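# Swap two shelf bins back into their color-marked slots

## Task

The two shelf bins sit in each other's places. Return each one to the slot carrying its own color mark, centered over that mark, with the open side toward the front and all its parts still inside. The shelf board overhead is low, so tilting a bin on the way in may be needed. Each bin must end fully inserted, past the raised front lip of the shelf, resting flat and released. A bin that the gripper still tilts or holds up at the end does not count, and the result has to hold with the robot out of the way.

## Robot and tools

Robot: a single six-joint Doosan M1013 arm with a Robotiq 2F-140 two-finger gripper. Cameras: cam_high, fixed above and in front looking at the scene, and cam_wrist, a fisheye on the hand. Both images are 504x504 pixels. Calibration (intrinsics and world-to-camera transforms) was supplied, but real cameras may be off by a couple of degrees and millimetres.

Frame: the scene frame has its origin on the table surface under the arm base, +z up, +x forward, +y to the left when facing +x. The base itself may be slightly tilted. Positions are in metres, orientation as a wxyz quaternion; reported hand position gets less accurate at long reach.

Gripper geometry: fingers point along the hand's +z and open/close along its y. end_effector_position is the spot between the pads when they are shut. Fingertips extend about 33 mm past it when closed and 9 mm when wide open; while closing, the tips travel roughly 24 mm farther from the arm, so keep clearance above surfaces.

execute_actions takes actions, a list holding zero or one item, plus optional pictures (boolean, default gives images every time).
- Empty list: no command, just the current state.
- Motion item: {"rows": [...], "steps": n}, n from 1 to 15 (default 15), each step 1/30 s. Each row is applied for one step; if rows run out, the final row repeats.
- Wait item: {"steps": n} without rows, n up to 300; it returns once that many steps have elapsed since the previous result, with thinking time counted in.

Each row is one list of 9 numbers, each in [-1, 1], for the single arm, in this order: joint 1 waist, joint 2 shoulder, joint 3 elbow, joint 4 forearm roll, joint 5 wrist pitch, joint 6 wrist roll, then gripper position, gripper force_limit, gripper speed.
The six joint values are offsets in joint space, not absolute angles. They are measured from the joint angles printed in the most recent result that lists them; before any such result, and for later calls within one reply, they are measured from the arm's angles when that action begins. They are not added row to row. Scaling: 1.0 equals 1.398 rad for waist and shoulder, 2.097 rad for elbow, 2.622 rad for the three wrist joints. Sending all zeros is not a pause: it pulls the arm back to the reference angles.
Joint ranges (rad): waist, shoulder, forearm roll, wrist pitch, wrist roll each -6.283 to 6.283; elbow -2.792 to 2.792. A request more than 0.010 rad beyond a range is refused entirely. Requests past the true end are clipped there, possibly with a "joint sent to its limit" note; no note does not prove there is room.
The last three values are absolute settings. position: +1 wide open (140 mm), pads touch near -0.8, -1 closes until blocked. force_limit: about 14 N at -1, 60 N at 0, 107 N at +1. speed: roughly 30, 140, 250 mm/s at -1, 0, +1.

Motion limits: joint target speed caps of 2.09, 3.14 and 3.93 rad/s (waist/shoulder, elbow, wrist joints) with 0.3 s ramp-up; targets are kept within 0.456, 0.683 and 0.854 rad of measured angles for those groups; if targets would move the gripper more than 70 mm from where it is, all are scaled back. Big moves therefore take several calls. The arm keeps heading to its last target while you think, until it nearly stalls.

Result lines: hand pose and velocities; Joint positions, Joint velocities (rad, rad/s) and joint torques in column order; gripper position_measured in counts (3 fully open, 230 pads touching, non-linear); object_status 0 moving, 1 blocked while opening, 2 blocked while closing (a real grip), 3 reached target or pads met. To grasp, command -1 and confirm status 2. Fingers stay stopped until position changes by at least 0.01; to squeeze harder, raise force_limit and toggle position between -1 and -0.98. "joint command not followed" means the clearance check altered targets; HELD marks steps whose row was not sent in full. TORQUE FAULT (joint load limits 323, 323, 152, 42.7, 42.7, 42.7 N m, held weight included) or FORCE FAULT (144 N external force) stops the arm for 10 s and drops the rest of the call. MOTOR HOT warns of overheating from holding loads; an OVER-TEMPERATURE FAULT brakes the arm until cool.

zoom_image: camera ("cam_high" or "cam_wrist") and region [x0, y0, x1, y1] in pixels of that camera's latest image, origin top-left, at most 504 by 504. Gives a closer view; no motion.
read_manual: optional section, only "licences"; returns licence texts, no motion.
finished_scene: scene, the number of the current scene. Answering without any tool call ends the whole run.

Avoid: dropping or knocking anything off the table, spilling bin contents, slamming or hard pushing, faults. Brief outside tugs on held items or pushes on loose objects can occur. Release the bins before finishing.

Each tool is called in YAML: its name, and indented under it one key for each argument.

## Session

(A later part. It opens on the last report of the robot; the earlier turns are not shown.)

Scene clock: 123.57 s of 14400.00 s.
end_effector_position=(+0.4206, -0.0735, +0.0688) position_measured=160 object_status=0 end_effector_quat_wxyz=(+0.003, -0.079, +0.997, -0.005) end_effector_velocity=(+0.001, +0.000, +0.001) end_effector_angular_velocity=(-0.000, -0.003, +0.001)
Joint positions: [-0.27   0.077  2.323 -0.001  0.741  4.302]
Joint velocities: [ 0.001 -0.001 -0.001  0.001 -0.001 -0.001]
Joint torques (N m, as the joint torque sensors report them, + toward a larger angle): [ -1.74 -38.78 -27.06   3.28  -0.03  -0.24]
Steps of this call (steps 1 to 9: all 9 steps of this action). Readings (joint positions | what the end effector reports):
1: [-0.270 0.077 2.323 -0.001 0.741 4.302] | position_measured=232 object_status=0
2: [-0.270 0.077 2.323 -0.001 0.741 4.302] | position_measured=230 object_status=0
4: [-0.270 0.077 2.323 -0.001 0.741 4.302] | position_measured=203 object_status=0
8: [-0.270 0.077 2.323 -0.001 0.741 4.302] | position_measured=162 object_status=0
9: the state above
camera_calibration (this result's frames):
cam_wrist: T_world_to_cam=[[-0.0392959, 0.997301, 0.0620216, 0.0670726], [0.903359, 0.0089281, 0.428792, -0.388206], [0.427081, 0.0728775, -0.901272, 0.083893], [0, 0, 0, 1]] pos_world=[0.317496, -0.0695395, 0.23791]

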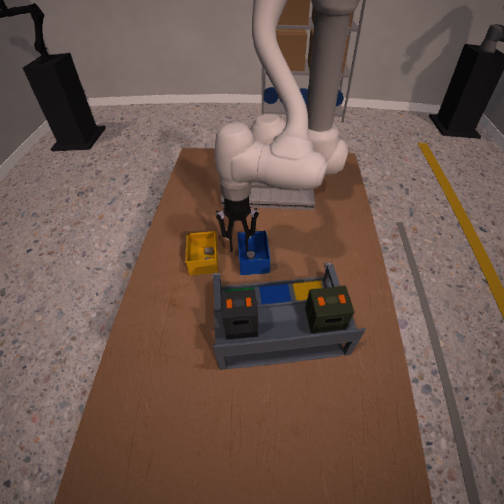

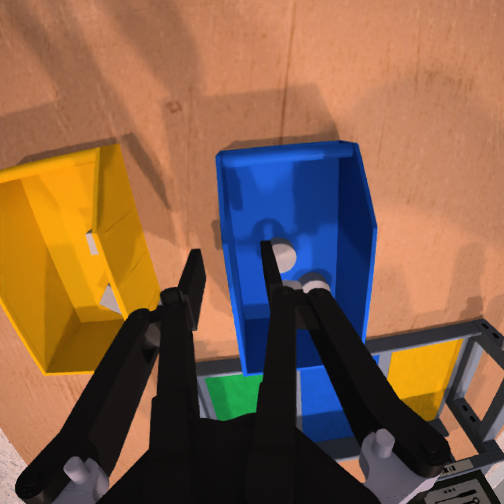

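execute_actions:
  actions:
    - {"rows": [[0, -0.0656, -0.0269, 0, 0.0565, 0, -0.25, 0.8, 0.5]], "steps": 10}
  pictures: false

execute_actions:
  actions:
    - {"rows": [[-0.2561, 0.0541, -0.0589, 0, 0.0185, -0.1369, -0.25, 0.8, 0.5]], "steps": 15}
  pictures: false

execute_actions:
  actions:
    - {"steps": 4}
  pictures: false

execute_actions:
  actions:
    - {"rows": [[0, 0.0775, 0.0341, 0, -0.0685, 0, -0.25, 0.8, 0.5]], "steps": 11}

execute_actions:
  actions:
    - {"rows": [[0, 0, 0, 0, 0, 0, -1, 0.8, 0]], "steps": 15}
  pictures: false

Scene clock: 134.73 s of 14400.00 s.
end_effector_position=(+0.4203, -0.0730, +0.1309) position_measured=160 object_status=3 end_effector_quat_wxyz=(+0.003, -0.079, +0.997, -0.005) end_effector_velocity=(-0.002, +0.001, -0.003) end_effector_angular_velocity=(+0.003, +0.011, +0.001)
Joint positions: [-0.27  -0.014  2.266 -0.001  0.889  4.302]
Joint velocities: [ 0.     0.005  0.001 -0.     0.005 -0.   ]
Joint torques (N m, as the joint torque sensors report them, + toward a larger angle): [ -2.79 -31.07 -31.44   3.82  -0.18  -0.19]
Steps of this call (steps 1 to 15: the robot went on to your last target; steps 16 to 90: nothing new was sent; then 7.83 s passed at rest; steps 91 to 100: all 10 steps of this action). Readings (joint positions | what the end effector reports):
91: [-0.270 0.077 2.322 -0.001 0.742 4.302] | position_measured=160 object_status=3
92: [-0.270 0.071 2.319 -0.001 0.753 4.302] | position_measured=160 object_status=3
94: [-0.270 0.036 2.297 -0.001 0.810 4.302] | position_measured=160 object_status=3
98: [-0.270 -0.014 2.266 -0.001 0.888 4.302] | position_measured=160 object_status=3
100: the state above

Scene clock: 135.23 s of 14400.00 s.
end_effector_position=(+0.4195, -0.2503, +0.1524) position_measured=160 object_status=3 end_effector_quat_wxyz=(+0.003, -0.079, +0.997, -0.005) end_effector_velocity=(-0.019, -0.090, +0.011) end_effector_angular_velocity=(-0.001, -0.003, -0.003)
Joint positions: [-0.625  0.061  2.143 -0.001  0.937  3.946]
Joint velocities: [-0.174  0.033 -0.059  0.001  0.023 -0.172]
Joint torques (N m, as the joint torque sensors report them, + toward a larger angle): [ 15.39 -54.55 -25.08   3.72   0.51  -0.54]
Steps of this call (steps 1 to 15: all 15 steps of this action). Readings (joint positions | what the end effector reports):
1: [-0.271 -0.014 2.266 -0.001 0.889 4.301] | position_measured=160 object_status=3
2: [-0.277 -0.012 2.264 -0.001 0.890 4.295] | position_measured=160 object_status=3
4: [-0.312 -0.003 2.252 -0.001 0.895 4.259] | position_measured=160 object_status=3
8: [-0.444 0.024 2.206 -0.001 0.913 4.127] | position_measured=160 object_status=3
15: the state above

Scene clock: 135.37 s of 14400.00 s.
end_effector_position=(+0.4191, -0.2517, +0.1525) position_measured=160 object_status=3 end_effector_quat_wxyz=(+0.003, -0.079, +0.997, -0.005) end_effector_velocity=(+0.000, +0.000, -0.001) end_effector_angular_velocity=(+0.001, +0.002, +0.003)
Joint positions: [-0.628  0.061  2.143 -0.001  0.937  3.943]
Joint velocities: [ 0.001  0.002  0.    -0.    -0.    -0.002]
Joint torques (N m, as the joint torque sensors report them, + toward a larger angle): [ -2.48 -42.4  -31.8    3.68  -0.13  -0.32]
Steps of this call (steps 1 to 4: the robot went on to your last target). Readings (joint positions | what the end effector reports):
1: [-0.628 0.061 2.143 -0.001 0.937 3.944] | position_measured=160 object_status=3
2: [-0.628 0.061 2.143 -0.001 0.937 3.943] | position_measured=160 object_status=3
4: the state above

Scene clock: 135.73 s of 14400.00 s.
end_effector_position=(+0.4197, -0.2524, +0.0695) position_measured=160 object_status=3 end_effector_quat_wxyz=(+0.002, -0.079, +0.997, -0.005) end_effector_velocity=(+0.001, -0.001, +0.001) end_effector_angular_velocity=(-0.002, -0.003, -0.001)
Joint positions: [-0.628  0.17   2.214 -0.001  0.758  3.943]
Joint velocities: [-0.001 -0.001 -0.001 -0.    -0.002 -0.   ]
Joint torques (N m, as the joint torque sensors report them, + toward a larger angle): [ -1.35 -47.17 -28.     3.05  -0.18  -0.2 ]
Steps of this call (steps 1 to 11: all 11 steps of this action). Readings (joint positions | what the end effector reports):
1: [-0.628 0.062 2.143 -0.001 0.937 3.943] | position_measured=160 object_status=3
2: [-0.628 0.068 2.146 -0.001 0.926 3.943] | position_measured=160 object_status=3
4: [-0.628 0.103 2.170 -0.001 0.867 3.943] | position_measured=160 object_status=3
8: [-0.628 0.169 2.214 -0.001 0.760 3.943] | position_measured=160 object_status=3
11: the state above
camera_calibration (this result's frames):
cam_wrist: T_world_to_cam=[[-0.0400693, 0.997246, 0.062405, 0.245755], [0.903775, 0.00953673, 0.427902, -0.386009], [0.426128, 0.0735458, -0.901668, 0.0985325], [0, 0, 0, 1]] pos_world=[0.316725, -0.248643, 0.238681]

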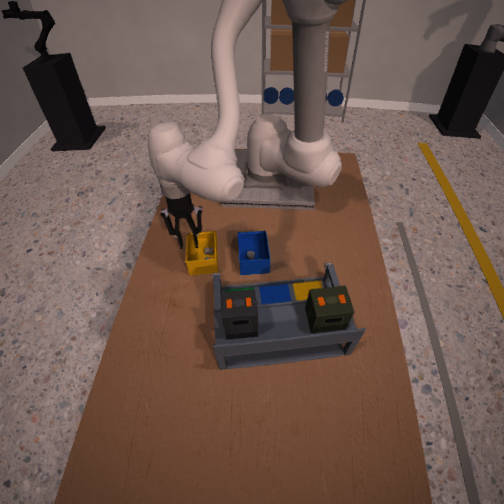

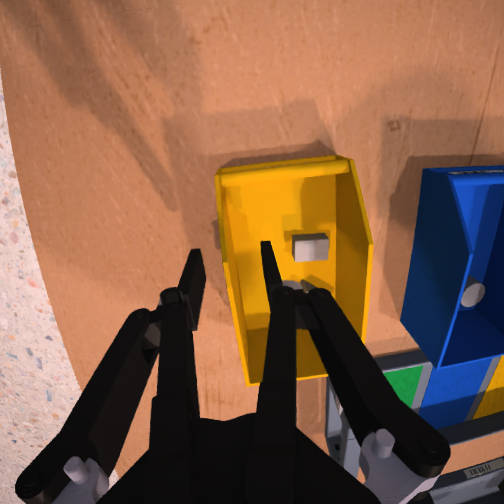

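Scene clock: 136.23 s of 14400.00 s.
end_effector_position=(+0.4197, -0.2525, +0.0695) position_measured=232 object_status=0 end_effector_quat_wxyz=(+0.002, -0.079, +0.997, -0.005) end_effector_velocity=(-0.000, +0.000, +0.000) end_effector_angular_velocity=(-0.001, -0.000, +0.001)
Joint positions: [-0.628  0.17   2.214 -0.001  0.758  3.943]
Joint velocities: [-0.    -0.001  0.001 -0.001 -0.    -0.   ]
Joint torques (N m, as the joint torque sensors report them, + toward a larger angle): [  0.18 -39.63 -22.88   3.77  -1.93   0.25]
Steps of this call (steps 1 to 15: all 15 steps of this action). Readings (joint positions | what the end effector reports):
1: [-0.628 0.170 2.214 -0.001 0.758 3.943] | position_measured=160 object_status=0
2: [-0.628 0.170 2.214 -0.001 0.758 3.943] | position_measured=166 object_status=0
4: [-0.628 0.170 2.214 -0.001 0.758 3.943] | position_measured=181 object_status=0
8: [-0.628 0.170 2.214 -0.001 0.758 3.943] | position_measured=212 object_status=0
15: the state above

execute_actions:
  actions:
    - {"rows": [[0, -0.04, -0.011, 0, 0.03, 0, -1, 0.8, 0],[0, -0.04, -0.011, 0, 0.03, 0, -1, 0.8, 0],[0, -0.04, -0.011, 0, 0.03, 0, -1, 0.8, 0],[0, -0.1288, -0.0353, 0, 0.0961, 0, -1, 0.8, 0]], "steps": 14}
  pictures: false

execute_actions:
  actions:
    - {"rows": [[0.533, 0, 0, 0, 0, 0.2842, -1, 0.8, 0]], "steps": 15}
  pictures: false

execute_actions:
  actions:
    - {"steps": 14}
  pictures: false

execute_actions:
  actions:
    - {"rows": [[0, 0.1235, 0.0027, 0, -0.0369, 0, -1, 0.8, 0]], "steps": 15}

Scene clock: 149.07 s of 14400.00 s.
end_effector_position=(+0.4021, -0.2396, +0.1878) position_measured=232 object_status=3 end_effector_quat_wxyz=(+0.003, -0.079, +0.997, -0.006) end_effector_velocity=(+0.001, +0.001, +0.000) end_effector_angular_velocity=(+0.000, +0.000, +0.003)
Joint positions: [-0.628 -0.01   2.14  -0.001  1.01   3.943]
Joint velocities: [ 0.002  0.    -0.001 -0.     0.001 -0.   ]
Joint torques (N m, as the joint torque sensors report them, + toward a larger angle): [ -1.45 -40.3  -37.61   4.17  -0.14  -0.19]
Steps of this call (steps 1 to 15: the robot went on to your last target; steps 16 to 90: nothing new was sent; then 9.37 s passed at rest; steps 91 to 104: all 14 steps of this action). Readings (joint positions | what the end effector reports):
91: [-0.628 0.169 2.214 -0.001 0.759 3.943] | position_measured=232 object_status=3
92: [-0.628 0.163 2.212 -0.001 0.768 3.943] | position_measured=232 object_status=3
94: [-0.628 0.130 2.198 -0.001 0.814 3.943] | position_measured=232 object_status=3
98: [-0.628 0.025 2.155 -0.001 0.960 3.943] | position_measured=232 object_status=3
104: the state above

Scene clock: 149.57 s of 14400.00 s.
end_effector_position=(+0.4656, -0.0517, +0.1864) position_measured=232 object_status=3 end_effector_quat_wxyz=(+0.004, -0.046, +0.999, -0.005) end_effector_velocity=(+0.056, +0.487, -0.004) end_effector_angular_velocity=(+0.000, +0.001, +0.218)
Joint positions: [-0.202 -0.01   2.14  -0.001  1.01   4.434]
Joint velocities: [ 1.045 -0.    -0.001 -0.     0.     0.827]
Joint torques (N m, as the joint torque sensors report them, + toward a larger angle): [ -3.2  -38.94 -34.16   3.84  -0.02  -0.15]
Steps of this call (steps 1 to 15: all 15 steps of this action). Readings (joint positions | what the end effector reports):
1: [-0.627 -0.010 2.140 -0.001 1.010 3.944] | position_measured=232 object_status=3
2: [-0.621 -0.010 2.140 -0.001 1.010 3.954] | position_measured=232 object_status=3
4: [-0.586 -0.010 2.140 -0.001 1.010 4.013] | position_measured=232 object_status=3
8: [-0.449 -0.010 2.140 -0.001 1.010 4.206] | position_measured=232 object_status=3
15: the state above

Scene clock: 150.03 s of 14400.00 s.
end_effector_position=(+0.4586, +0.0975, +0.1851) position_measured=232 object_status=3 end_effector_quat_wxyz=(+0.004, -0.079, +0.997, -0.005) end_effector_velocity=(-0.001, +0.000, -0.001) end_effector_angular_velocity=(+0.000, +0.002, -0.003)
Joint positions: [ 0.117 -0.01   2.14  -0.001  1.01   4.688]
Joint velocities: [0.    0.    0.001 0.    0.001 0.003]
Joint torques (N m, as the joint torque sensors report them, + toward a larger angle): [ -2.76 -39.37 -36.1    4.04  -0.27  -0.08]
Steps of this call (steps 1 to 14: the robot went on to your last target). Readings (joint positions | what the end effector reports):
1: [-0.167 -0.010 2.140 -0.001 1.010 4.462] | position_measured=232 object_status=3
2: [-0.131 -0.010 2.140 -0.001 1.010 4.490] | position_measured=232 object_status=3
4: [-0.061 -0.010 2.140 -0.001 1.010 4.546] | position_measured=232 object_status=3
8: [0.073 -0.010 2.140 -0.001 1.010 4.653] | position_measured=232 object_status=3
14: the state above

Scene clock: 150.53 s of 14400.00 s.
end_effector_position=(+0.4782, +0.0993, +0.0988) position_measured=232 object_status=3 end_effector_quat_wxyz=(-0.037, -0.079, +0.996, -0.007) end_effector_velocity=(-0.000, -0.000, -0.001) end_effector_angular_velocity=(-0.001, +0.003, +0.002)
Joint positions: [ 0.117  0.162  2.146 -0.001  0.913  4.688]
Joint velocities: [ 0.     0.003  0.    -0.001  0.    -0.001]
Joint torques (N m, as the joint torque sensors report them, + toward a larger angle): [ -1.65 -50.62 -30.53   3.66   0.32  -0.16]
Steps of this call (steps 1 to 15: all 15 steps of this action). Readings (joint positions | what the end effector reports):
1: [0.117 -0.010 2.140 -0.001 1.010 4.688] | position_measured=232 object_status=3
2: [0.117 -0.004 2.140 -0.001 1.006 4.688] | position_measured=232 object_status=3
4: [0.117 0.032 2.141 -0.001 0.986 4.688] | position_measured=232 object_status=3
8: [0.117 0.144 2.145 -0.001 0.924 4.688] | position_measured=232 object_status=3
15: the state above
camera_calibration (this result's frames):
cam_wrist: T_world_to_cam=[[-0.034785, 0.997907, 0.0545061, -0.10627], [0.93452, 0.0131487, 0.355667, -0.462741], [0.354206, 0.0633089, -0.933022, 0.112641], [0, 0, 0, 1]] pos_world=[0.388846, 0.105001, 0.275471]

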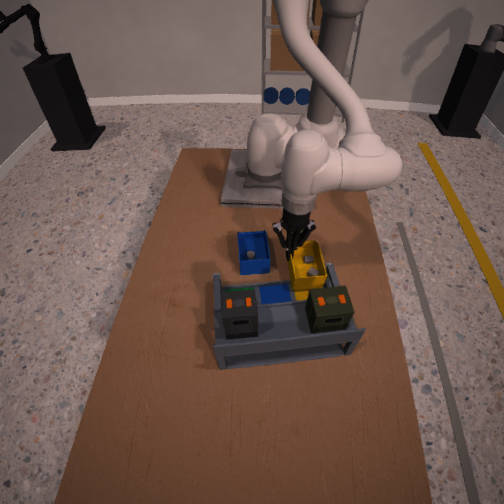

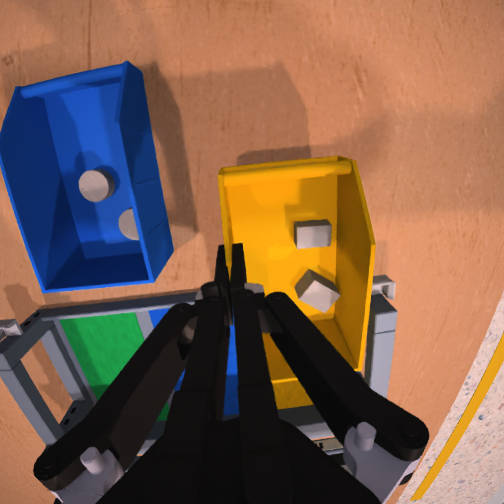

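execute_actions:
  actions:
    - {"rows": [[0.0006, 0.0122, -0.0101, 0, 0.0016, 0.0003, -1, 0.8, 0],[0.0011, 0.0244, -0.0202, 0, 0.0032, 0.0006, -1, 0.8, 0],[0.0017, 0.0365, -0.0303, 0, 0.0047, 0.0009, -1, 0.8, 0],[0.0022, 0.0487, -0.0403, 0, 0.0063, 0.0012, -1, 0.8, 0],[0.0028, 0.0609, -0.0504, 0, 0.0079, 0.0015, -1, 0.8, 0],[0.0033, 0.0731, -0.0605, 0, 0.0095, 0.0018, -1, 0.8, 0],[0.0039, 0.0852, -0.0706, 0, 0.011, 0.002, -1, 0.8, 0],[0.0044, 0.0974, -0.0807, 0, 0.0126, 0.0023, -1, 0.8, 0],[0.005, 0.1096, -0.0908, 0, 0.0142, 0.0026, -1, 0.8, 0],[0.0055, 0.1218, -0.1008, 0, 0.0158, 0.0029, -1, 0.8, 0],[0.0061, 0.1339, -0.1109, 0, 0.0173, 0.0032, -1, 0.8, 0],[0.0066, 0.1461, -0.121, 0, 0.0189, 0.0035, -1, 0.8, 0]], "steps": 15}
  pictures: false

execute_actions:
  actions:
    - {"steps": 5}

Scene clock: 157.80 s of 14400.00 s.
end_effector_position=(+0.6156, +0.1233, +0.0872) position_measured=232 object_status=3 end_effector_quat_wxyz=(-0.037, -0.079, +0.996, -0.007) end_effector_velocity=(+0.039, +0.008, -0.009) end_effector_angular_velocity=(-0.001, +0.004, +0.001)
Joint positions: [ 0.126  0.366  1.893 -0.001  0.962  4.697]
Joint velocities: [ 0.004  0.064 -0.076 -0.     0.016  0.002]
Joint torques (N m, as the joint torque sensors report them, + toward a larger angle): [   3.57 -109.85  -20.7     2.83    1.73   -0.33]
Steps of this call (steps 1 to 15: the robot went on to your last target; steps 16 to 90: nothing new was sent; then 3.77 s passed at rest; steps 91 to 105: all 15 steps of this action). Readings (joint positions | what the end effector reports):
91: [0.117 0.163 2.145 -0.001 0.913 4.688] | position_measured=232 object_status=3
92: [0.117 0.169 2.137 -0.001 0.914 4.688] | position_measured=232 object_status=3
94: [0.119 0.198 2.102 -0.001 0.921 4.689] | position_measured=232 object_status=3
98: [0.122 0.264 2.019 -0.001 0.938 4.692] | position_measured=232 object_status=3
105: the state above

Scene clock: 157.97 s of 14400.00 s.
end_effector_position=(+0.6159, +0.1235, +0.0872) position_measured=232 object_status=3 end_effector_quat_wxyz=(-0.037, -0.079, +0.996, -0.007) end_effector_velocity=(+0.000, +0.001, +0.002) end_effector_angular_velocity=(+0.001, -0.003, -0.001)
Joint positions: [ 0.127  0.366  1.892 -0.001  0.963  4.697]
Joint velocities: [ 0.001 -0.003 -0.001  0.001  0.001  0.001]
Joint torques (N m, as the joint torque sensors report them, + toward a larger angle): [ -2.45 -74.75 -31.16   3.73   0.1   -0.26]
Steps of this call (steps 1 to 5: the robot went on to your last target). Readings (joint positions | what the end effector reports):
1: [0.127 0.366 1.892 -0.001 0.963 4.697] | position_measured=232 object_status=3
2: [0.127 0.366 1.892 -0.001 0.963 4.697] | position_measured=232 object_status=3
4: [0.127 0.366 1.892 -0.001 0.963 4.697] | position_measured=232 object_status=3
5: the state above
camera_calibration (this result's frames):
cam_wrist: T_world_to_cam=[[-0.0348545, 0.997947, 0.05373, -0.12489], [0.934571, 0.0134997, 0.355519, -0.587694], [0.354064, 0.0626059, -0.933123, 0.0517251], [0, 0, 0, 1]] pos_world=[0.526575, 0.129329, 0.263913]

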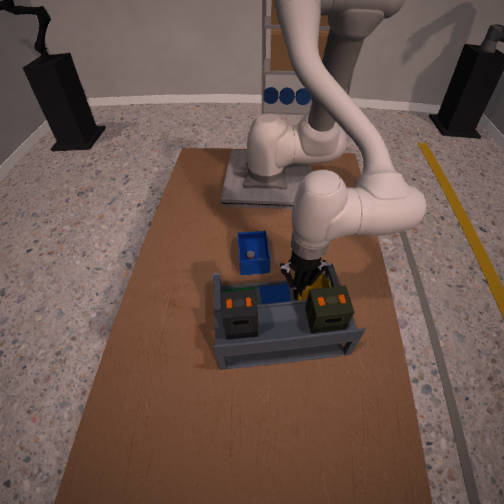

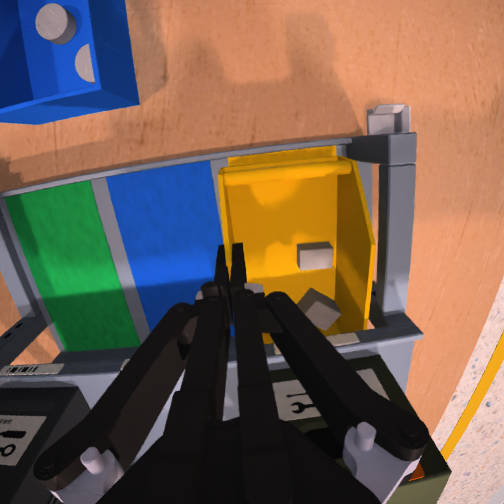

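execute_actions:
  actions:
    - {"rows": [[0, -0.006, 0.009, 0, -0.014, 0, -1, 0.8, 0],[0, -0.006, 0.009, 0, -0.014, 0, -1, 0.8, 0],[0, -0.012, 0.018, 0, -0.028, 0, -1, 0.8, 0],[0, -0.012, 0.018, 0, -0.028, 0, -1, 0.8, 0],[0, -0.0181, 0.0274, 0, -0.0426, 0, -1, 0.8, 0]], "steps": 12}
  pictures: false

execute_actions:
  actions:
    - {"rows": [[0, 0, 0, 0, 0, 0, -0.25, 0.8, 0.5]], "steps": 9}
  pictures: false

execute_actions:
  actions:
    - {"rows": [[0, -0.0534, -0.0265, 0, 0.0498, 0, -0.25, 0.8, 0.5]], "steps": 10}
  pictures: false

execute_actions:
  actions:
    - {"rows": [[-0.284, -0.2003, 0.1774, 0, -0.0355, -0.1506, -0.25, 0.8, 0.5]], "steps": 15}
  pictures: false

execute_actions:
  actions:
    - {"steps": 10}

Scene clock: 168.77 s of 14400.00 s.
end_effector_position=(+0.6161, +0.1234, +0.0779) position_measured=232 object_status=3 end_effector_quat_wxyz=(+0.002, -0.079, +0.997, -0.005) end_effector_velocity=(+0.001, -0.001, -0.000) end_effector_angular_velocity=(+0.000, -0.001, -0.001)
Joint positions: [ 0.127  0.341  1.95  -0.001  0.851  4.697]
Joint velocities: [-0.001  0.001 -0.001  0.    -0.001 -0.001]
Joint torques (N m, as the joint torque sensors report them, + toward a larger angle): [ -2.41 -71.62 -31.61   3.73  -0.28  -0.27]
Steps of this call (steps 1 to 15: the robot went on to your last target; steps 16 to 90: nothing new was sent; then 7.40 s passed at rest; steps 91 to 102: all 12 steps of this action). Readings (joint positions | what the end effector reports):
91: [0.127 0.366 1.893 -0.001 0.961 4.697] | position_measured=232 object_status=3
92: [0.127 0.364 1.898 -0.001 0.949 4.697] | position_measured=232 object_status=3
94: [0.127 0.354 1.919 -0.001 0.910 4.697] | position_measured=232 object_status=3
98: [0.127 0.341 1.950 -0.001 0.852 4.697] | position_measured=232 object_status=3
102: the state above

Scene clock: 169.07 s of 14400.00 s.
end_effector_position=(+0.6161, +0.1234, +0.0779) position_measured=160 object_status=0 end_effector_quat_wxyz=(+0.002, -0.079, +0.997, -0.005) end_effector_velocity=(-0.001, +0.001, -0.000) end_effector_angular_velocity=(+0.000, +0.001, +0.001)
Joint positions: [ 0.127  0.341  1.95  -0.001  0.851  4.697]
Joint velocities: [ 0.001  0.     0.     0.     0.001 -0.   ]
Joint torques (N m, as the joint torque sensors report them, + toward a larger angle): [ -2.55 -69.9  -30.06   3.52  -0.07  -0.17]
Steps of this call (steps 1 to 9: all 9 steps of this action). Readings (joint positions | what the end effector reports):
1: [0.127 0.341 1.950 -0.001 0.851 4.697] | position_measured=232 object_status=0
2: [0.127 0.341 1.950 -0.001 0.851 4.697] | position_measured=230 object_status=0
4: [0.127 0.341 1.950 -0.001 0.851 4.697] | position_measured=203 object_status=0
8: [0.127 0.341 1.950 -0.001 0.851 4.697] | position_measured=162 object_status=0
9: the state above

Scene clock: 169.40 s of 14400.00 s.
end_effector_position=(+0.6158, +0.1241, +0.1495) position_measured=160 object_status=3 end_effector_quat_wxyz=(+0.002, -0.079, +0.997, -0.005) end_effector_velocity=(-0.002, -0.000, -0.004) end_effector_angular_velocity=(-0.001, +0.008, -0.003)
Joint positions: [ 0.127  0.266  1.894 -0.001  0.981  4.697]
Joint velocities: [0.    0.005 0.002 0.001 0.002 0.003]
Joint torques (N m, as the joint torque sensors report them, + toward a larger angle): [ -1.99 -67.92 -33.15   3.98  -0.05  -0.11]
Steps of this call (steps 1 to 10: all 10 steps of this action). Readings (joint positions | what the end effector reports):
1: [0.127 0.340 1.949 -0.001 0.852 4.697] | position_measured=160 object_status=0
2: [0.127 0.335 1.945 -0.001 0.863 4.697] | position_measured=160 object_status=0
4: [0.127 0.300 1.919 -0.001 0.924 4.697] | position_measured=160 object_status=0
8: [0.127 0.266 1.894 -0.001 0.981 4.697] | position_measured=160 object_status=3
10: the state above

Scene clock: 169.90 s of 14400.00 s.
end_effector_position=(+0.4543, -0.0540, +0.1364) position_measured=160 object_status=3 end_effector_quat_wxyz=(+0.003, -0.078, +0.997, -0.005) end_effector_velocity=(-0.447, -0.279, -0.071) end_effector_angular_velocity=(+0.001, +0.008, -0.008)
Joint positions: [-0.211  0.028  2.21  -0.001  0.902  4.362]
Joint velocities: [-0.788 -0.558  0.741  0.    -0.175 -0.78 ]
Joint torques (N m, as the joint torque sensors report them, + toward a larger angle): [  0.84 -38.97 -31.55   4.    -0.21  -0.24]
Steps of this call (steps 1 to 15: all 15 steps of this action). Readings (joint positions | what the end effector reports):
1: [0.126 0.266 1.895 -0.001 0.981 4.697] | position_measured=160 object_status=3
2: [0.120 0.262 1.901 -0.001 0.979 4.690] | position_measured=160 object_status=3
4: [0.084 0.237 1.934 -0.001 0.968 4.655] | position_measured=160 object_status=3
8: [-0.021 0.162 2.032 -0.001 0.945 4.550] | position_measured=160 object_status=3
15: the state above

Scene clock: 170.23 s of 14400.00 s.
end_effector_position=(+0.4203, -0.0733, +0.1306) position_measured=160 object_status=3 end_effector_quat_wxyz=(+0.003, -0.078, +0.997, -0.005) end_effector_velocity=(-0.001, +0.000, -0.000) end_effector_angular_velocity=(+0.000, -0.000, -0.000)
Joint positions: [-0.27  -0.013  2.266 -0.001  0.888  4.302]
Joint velocities: [-0.    -0.002  0.002  0.    -0.001 -0.   ]
Joint torques (N m, as the joint torque sensors report them, + toward a larger angle): [ -2.53 -32.85 -30.88   3.62   0.01  -0.24]
Steps of this call (steps 1 to 10: the robot went on to your last target). Readings (joint positions | what the end effector reports):
1: [-0.235 0.011 2.234 -0.001 0.896 4.337] | position_measured=160 object_status=3
2: [-0.254 -0.002 2.251 -0.001 0.892 4.319] | position_measured=160 object_status=3
4: [-0.270 -0.013 2.266 -0.001 0.889 4.303] | position_measured=160 object_status=3
8: [-0.270 -0.013 2.266 -0.001 0.888 4.302] | position_measured=160 object_status=3
10: the state above
camera_calibration (this result's frames):
cam_wrist: T_world_to_cam=[[-0.0380423, 0.997355, 0.0619315, 0.0625134], [0.903335, 0.00782532, 0.428865, -0.414538], [0.427246, 0.0722599, -0.901243, 0.139554], [0, 0, 0, 1]] pos_world=[0.317221, -0.0691883, 0.299681]

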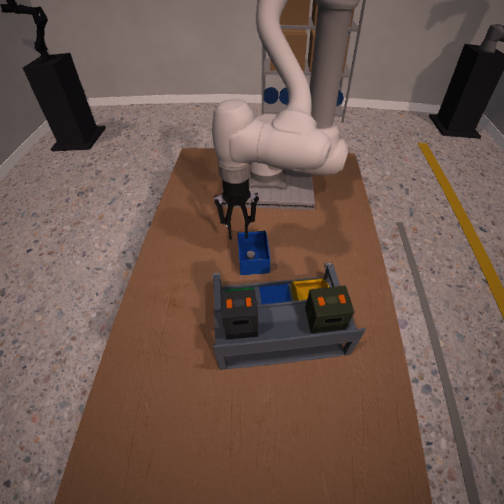

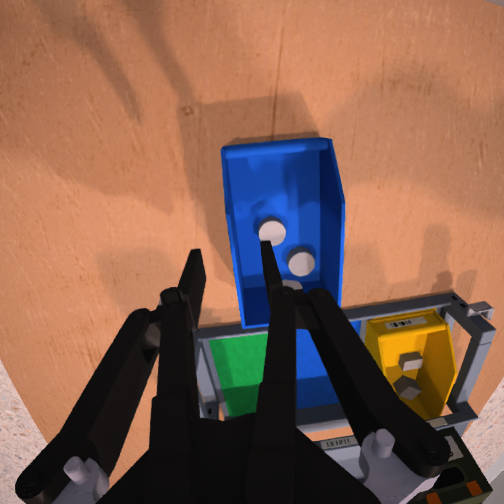

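execute_actions:
  actions:
    - {"rows": [[0, 0, 0, 0, 0, 0, -0.45, 0.8, 0.5],[0, 0, 0, 0, 0, 0, -0.45, 0.8, 0.5],[0, 0, 0, 0, 0, 0, -0.45, 0.8, 0.5],[0, 0.0645, 0.0269, 0, -0.056, 0, -0.45, 0.8, 0.5]], "steps": 14}
  pictures: false

execute_actions:
  actions:
    - {"rows": [[0, 0, 0, 0, 0, 0, -1, 0.8, 0]], "steps": 13}
  pictures: false

execute_actions:
  actions:
    - {"rows": [[0, -0.03, -0.012, 0, 0.026, 0, -1, 0.8, 0],[0, -0.03, -0.012, 0, 0.026, 0, -1, 0.8, 0],[0, -0.03, -0.012, 0, 0.026, 0, -1, 0.8, 0],[0, -0.0645, -0.0269, 0, 0.056, 0, -1, 0.8, 0]], "steps": 11}
  pictures: false

execute_actions:
  actions:
    - {"rows": [[0.1209, 0.1432, -0.0726, 0, 0.0124, 0.0641, -1, 0.8, 0]], "steps": 15}

Scene clock: 182.53 s of 14400.00 s.
end_effector_position=(+0.4204, -0.0737, +0.0691) position_measured=186 object_status=3 end_effector_quat_wxyz=(+0.003, -0.078, +0.997, -0.005) end_effector_velocity=(+0.001, -0.001, +0.000) end_effector_angular_velocity=(-0.000, -0.002, -0.002)
Joint positions: [-0.27   0.077  2.323 -0.001  0.742  4.302]
Joint velocities: [-0.001 -0.    -0.     0.    -0.002  0.001]
Joint torques (N m, as the joint torque sensors report them, + toward a larger angle): [ -2.3  -38.8  -26.57   3.55  -0.31  -0.14]
Steps of this call (steps 1 to 30: the robot went on to your last target; steps 31 to 90: nothing new was sent; then 8.83 s passed at rest; steps 91 to 104: all 14 steps of this action). Readings (joint positions | what the end effector reports):
91: [-0.270 -0.014 2.266 -0.001 0.888 4.302] | position_measured=160 object_status=0
92: [-0.270 -0.014 2.266 -0.001 0.888 4.302] | position_measured=169 object_status=0
94: [-0.270 -0.013 2.267 -0.001 0.887 4.302] | position_measured=185 object_status=0
98: [-0.270 0.051 2.308 -0.001 0.783 4.302] | position_measured=186 object_status=0
104: the state above

Scene clock: 182.97 s of 14400.00 s.
end_effector_position=(+0.4205, -0.0737, +0.0692) position_measured=232 object_status=0 end_effector_quat_wxyz=(+0.003, -0.078, +0.997, -0.005) end_effector_velocity=(-0.000, -0.000, -0.000) end_effector_angular_velocity=(+0.000, +0.002, -0.000)
Joint positions: [-0.27   0.077  2.322 -0.001  0.742  4.302]
Joint velocities: [-0.001  0.002 -0.001 -0.001  0.001 -0.   ]
Joint torques (N m, as the joint torque sensors report them, + toward a larger angle): [ -1.24 -32.77 -20.59   2.2    0.05  -0.47]
Steps of this call (steps 1 to 13: all 13 steps of this action). Readings (joint positions | what the end effector reports):
1: [-0.270 0.077 2.323 -0.001 0.742 4.302] | position_measured=186 object_status=0
2: [-0.270 0.077 2.323 -0.001 0.742 4.302] | position_measured=192 object_status=0
4: [-0.270 0.077 2.323 -0.001 0.742 4.302] | position_measured=207 object_status=0
8: [-0.270 0.077 2.322 -0.001 0.742 4.302] | position_measured=232 object_status=0
13: the state above

Scene clock: 183.33 s of 14400.00 s.
end_effector_position=(+0.4204, -0.0733, +0.1306) position_measured=232 object_status=3 end_effector_quat_wxyz=(+0.003, -0.078, +0.997, -0.005) end_effector_velocity=(-0.002, +0.001, -0.003) end_effector_angular_velocity=(+0.002, +0.008, +0.000)
Joint positions: [-0.27  -0.014  2.266 -0.001  0.888  4.302]
Joint velocities: [-0.     0.005  0.001  0.     0.003 -0.   ]
Joint torques (N m, as the joint torque sensors report them, + toward a larger angle): [ -1.82 -35.75 -34.42   3.52  -0.2   -0.17]
Steps of this call (steps 1 to 11: all 11 steps of this action). Readings (joint positions | what the end effector reports):
1: [-0.270 0.076 2.322 -0.001 0.742 4.302] | position_measured=232 object_status=3
2: [-0.270 0.070 2.319 -0.001 0.753 4.302] | position_measured=232 object_status=3
4: [-0.270 0.041 2.301 -0.001 0.799 4.302] | position_measured=232 object_status=3
8: [-0.270 -0.013 2.266 -0.001 0.887 4.302] | position_measured=232 object_status=3
11: the state above

Scene clock: 183.83 s of 14400.00 s.
end_effector_position=(+0.5060, -0.0085, +0.1005) position_measured=232 object_status=3 end_effector_quat_wxyz=(-0.037, -0.078, +0.996, +0.002) end_effector_velocity=(-0.000, +0.001, -0.000) end_effector_angular_velocity=(+0.000, +0.001, +0.001)
Joint positions: [-0.101  0.187  2.114 -0.001  0.921  4.47 ]
Joint velocities: [0.002 0.    0.    0.    0.001 0.001]
Joint torques (N m, as the joint torque sensors report them, + toward a larger angle): [ -1.86 -54.77 -31.2    3.65   0.29  -0.2 ]
Steps of this call (steps 1 to 15: all 15 steps of this action). Readings (joint positions | what the end effector reports):
1: [-0.270 -0.013 2.266 -0.001 0.888 4.302] | position_measured=232 object_status=3
2: [-0.265 -0.007 2.261 -0.001 0.890 4.308] | position_measured=232 object_status=3
4: [-0.235 0.029 2.234 -0.001 0.895 4.338] | position_measured=232 object_status=3
8: [-0.134 0.148 2.143 -0.001 0.914 4.438] | position_measured=232 object_status=3
15: the state above
camera_calibration (this result's frames):
cam_wrist: T_world_to_cam=[[-0.0330182, 0.996875, 0.0717583, -0.000524397], [0.934716, 0.00537976, 0.355355, -0.488006], [0.353859, 0.0788068, -0.931973, 0.111429], [0, 0, 0, 1]] pos_world=[0.4167, -0.00563329, 0.277302]

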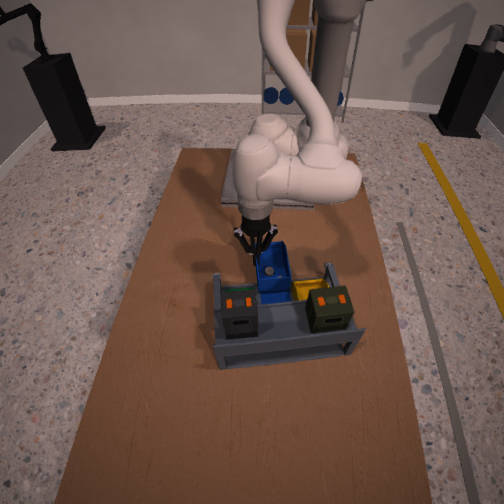

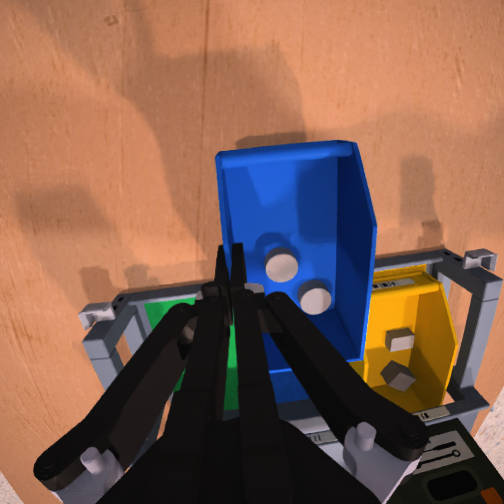

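execute_actions:
  actions:
    - {"rows": [[0.0033, 0.012, -0.0101, 0, 0.0017, 0.0018, -1, 0.8, 0],[0.0066, 0.0239, -0.0203, 0, 0.0035, 0.0035, -1, 0.8, 0],[0.01, 0.0359, -0.0304, 0, 0.0052, 0.0053, -1, 0.8, 0],[0.0133, 0.0478, -0.0405, 0, 0.0069, 0.0071, -1, 0.8, 0],[0.0166, 0.0598, -0.0506, 0, 0.0086, 0.0088, -1, 0.8, 0],[0.0199, 0.0717, -0.0608, 0, 0.0104, 0.0106, -1, 0.8, 0],[0.0232, 0.0837, -0.0709, 0, 0.0121, 0.0124, -1, 0.8, 0],[0.0265, 0.0956, -0.081, 0, 0.0138, 0.0141, -1, 0.8, 0],[0.0299, 0.1076, -0.0911, 0, 0.0155, 0.0159, -1, 0.8, 0],[0.0332, 0.1195, -0.1013, 0, 0.0173, 0.0177, -1, 0.8, 0],[0.0365, 0.1315, -0.1114, 0, 0.019, 0.0194, -1, 0.8, 0],[0.0398, 0.1434, -0.1215, 0, 0.0207, 0.0212, -1, 0.8, 0]], "steps": 15}
  pictures: false

execute_actions:
  actions:
    - {"steps": 5}

Scene clock: 191.27 s of 14400.00 s.
end_effector_position=(+0.6439, +0.0153, +0.0891) position_measured=232 object_status=3 end_effector_quat_wxyz=(-0.037, -0.078, +0.996, -0.001) end_effector_velocity=(+0.036, +0.010, -0.009) end_effector_angular_velocity=(-0.001, +0.006, +0.002)
Joint positions: [-0.046  0.387  1.86  -0.001  0.975  4.525]
Joint velocities: [ 0.018  0.06  -0.071  0.     0.017  0.015]
Joint torques (N m, as the joint torque sensors report them, + toward a larger angle): [   2.08 -106.8   -23.19    2.85    1.37   -0.03]
Steps of this call (steps 1 to 15: the robot went on to your last target; steps 16 to 90: nothing new was sent; then 3.93 s passed at rest; steps 91 to 105: all 15 steps of this action). Readings (joint positions | what the end effector reports):
91: [-0.101 0.187 2.113 -0.001 0.921 4.471] | position_measured=232 object_status=3
92: [-0.100 0.193 2.105 -0.001 0.922 4.472] | position_measured=232 object_status=3
94: [-0.092 0.222 2.069 -0.001 0.930 4.480] | position_measured=232 object_status=3
98: [-0.074 0.287 1.986 -0.001 0.948 4.498] | position_measured=232 object_status=3
105: the state above

Scene clock: 191.43 s of 14400.00 s.
end_effector_position=(+0.6443, +0.0155, +0.0891) position_measured=232 object_status=3 end_effector_quat_wxyz=(-0.037, -0.078, +0.996, -0.001) end_effector_velocity=(+0.000, -0.000, -0.001) end_effector_angular_velocity=(-0.000, +0.002, -0.000)
Joint positions: [-0.046  0.387  1.859 -0.001  0.975  4.526]
Joint velocities: [-0.     0.002 -0.001 -0.     0.     0.   ]
Joint torques (N m, as the joint torque sensors report them, + toward a larger angle): [ -1.69 -77.06 -32.17   3.61   0.21  -0.22]
Steps of this call (steps 1 to 5: the robot went on to your last target). Readings (joint positions | what the end effector reports):
1: [-0.046 0.387 1.859 -0.001 0.975 4.526] | position_measured=232 object_status=3
2: [-0.046 0.387 1.859 -0.001 0.975 4.526] | position_measured=232 object_status=3
4: [-0.046 0.387 1.859 -0.001 0.975 4.526] | position_measured=232 object_status=3
5: the state above
camera_calibration (this result's frames):
cam_wrist: T_world_to_cam=[[-0.033203, 0.997177, 0.0673472, -0.0184966], [0.934848, 0.00715326, 0.354976, -0.613409], [0.353492, 0.0747457, -0.932446, 0.0503355], [0, 0, 0, 1]] pos_world=[0.555037, 0.0190699, 0.265926]

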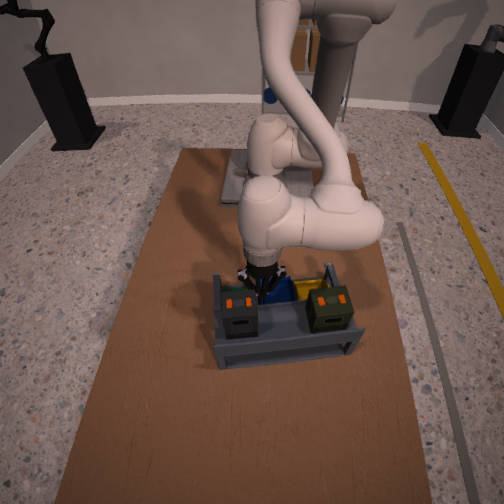

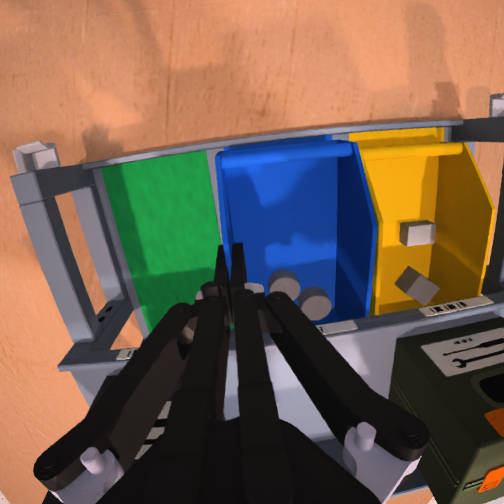

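execute_actions:
  actions:
    - {"rows": [[0, -0.0047, 0.008, 0, -0.014, 0, -1, 0.8, 0],[0, -0.0047, 0.008, 0, -0.014, 0, -1, 0.8, 0],[0, -0.0094, 0.016, 0, -0.028, 0, -1, 0.8, 0],[0, -0.0094, 0.016, 0, -0.028, 0, -1, 0.8, 0],[0, -0.014, 0.024, 0, -0.042, 0, -1, 0.8, 0]], "steps": 12}
  pictures: false

execute_actions:
  actions:
    - {"rows": [[0, 0, 0, 0, 0, 0, -0.25, 0.8, 0.5]], "steps": 9}
  pictures: false

execute_actions:
  actions:
    - {"rows": [[0, -0.1, -0.02, 0, 0.07, 0, -0.25, 0.8, 0.5]], "steps": 15}

Scene clock: 198.20 s of 14400.00 s.
end_effector_position=(+0.6485, +0.0153, +0.0793) position_measured=232 object_status=3 end_effector_quat_wxyz=(+0.002, -0.079, +0.997, -0.005) end_effector_velocity=(-0.000, -0.001, +0.001) end_effector_angular_velocity=(+0.000, -0.001, -0.004)
Joint positions: [-0.046  0.368  1.909 -0.001  0.865  4.526]
Joint velocities: [-0.001 -0.002  0.001  0.    -0.001  0.003]
Joint torques (N m, as the joint torque sensors report them, + toward a larger angle): [ -1.88 -73.79 -31.79   3.79  -0.32  -0.24]
Steps of this call (steps 1 to 15: the robot went on to your last target; steps 16 to 90: nothing new was sent; then 3.37 s passed at rest; steps 91 to 102: all 12 steps of this action). Readings (joint positions | what the end effector reports):
91: [-0.046 0.387 1.859 -0.001 0.974 4.526] | position_measured=232 object_status=3
92: [-0.046 0.385 1.864 -0.001 0.962 4.526] | position_measured=232 object_status=3
94: [-0.046 0.378 1.883 -0.001 0.922 4.526] | position_measured=232 object_status=3
98: [-0.046 0.368 1.909 -0.001 0.866 4.526] | position_measured=232 object_status=3
102: the state above

Scene clock: 198.50 s of 14400.00 s.
end_effector_position=(+0.6485, +0.0153, +0.0793) position_measured=160 object_status=0 end_effector_quat_wxyz=(+0.002, -0.079, +0.997, -0.005) end_effector_velocity=(-0.001, +0.000, -0.001) end_effector_angular_velocity=(-0.000, +0.002, +0.003)
Joint positions: [-0.046  0.367  1.909 -0.001  0.865  4.526]
Joint velocities: [ 0.001  0.001  0.001 -0.    -0.    -0.002]
Joint torques (N m, as the joint torque sensors report them, + toward a larger angle): [ -2.22 -72.16 -30.49   3.49  -0.06  -0.09]
Steps of this call (steps 1 to 9: all 9 steps of this action). Readings (joint positions | what the end effector reports):
1: [-0.046 0.368 1.909 -0.001 0.865 4.526] | position_measured=232 object_status=0
2: [-0.046 0.368 1.909 -0.001 0.865 4.526] | position_measured=230 object_status=0
4: [-0.046 0.367 1.909 -0.001 0.865 4.526] | position_measured=203 object_status=0
8: [-0.046 0.367 1.909 -0.001 0.865 4.526] | position_measured=162 object_status=0
9: the state above

Scene clock: 199.00 s of 14400.00 s.
end_effector_position=(+0.6231, +0.0169, +0.1874) position_measured=160 object_status=3 end_effector_quat_wxyz=(+0.002, -0.078, +0.997, -0.005) end_effector_velocity=(-0.001, +0.000, -0.000) end_effector_angular_velocity=(-0.000, +0.001, +0.000)
Joint positions: [-0.046  0.228  1.867 -0.001  1.049  4.526]
Joint velocities: [ 0.001 -0.001  0.001 -0.     0.     0.001]
Joint torques (N m, as the joint torque sensors report them, + toward a larger angle): [ -2.36 -63.03 -34.7    3.91  -0.05  -0.23]
Steps of this call (steps 1 to 15: all 15 steps of this action). Readings (joint positions | what the end effector reports):
1: [-0.046 0.367 1.909 -0.001 0.865 4.526] | position_measured=160 object_status=0
2: [-0.046 0.361 1.908 -0.001 0.874 4.526] | position_measured=160 object_status=0
4: [-0.046 0.326 1.897 -0.001 0.921 4.526] | position_measured=160 object_status=0
8: [-0.046 0.237 1.870 -0.001 1.035 4.526] | position_measured=160 object_status=3
15: the state above
camera_calibration (this result's frames):
cam_wrist: T_world_to_cam=[[-0.0388507, 0.997307, 0.0621997, -0.0228035], [0.904476, 0.00863848, 0.426437, -0.623035], [0.424752, 0.0728255, -0.902376, 0.0993968], [0, 0, 0, 1]] pos_world=[0.520415, 0.0208855, 0.356797]

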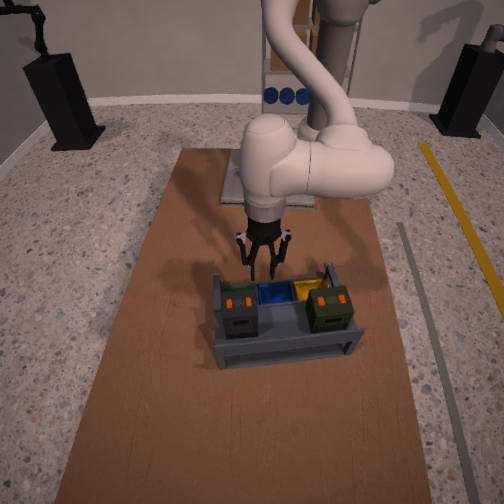

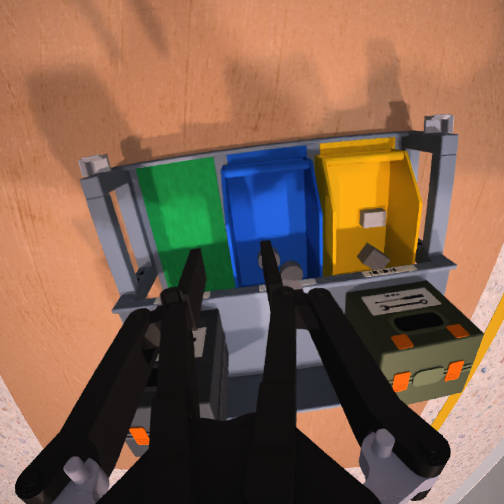

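finished_scene:
  scene: 2

The scene is finished: the task was done.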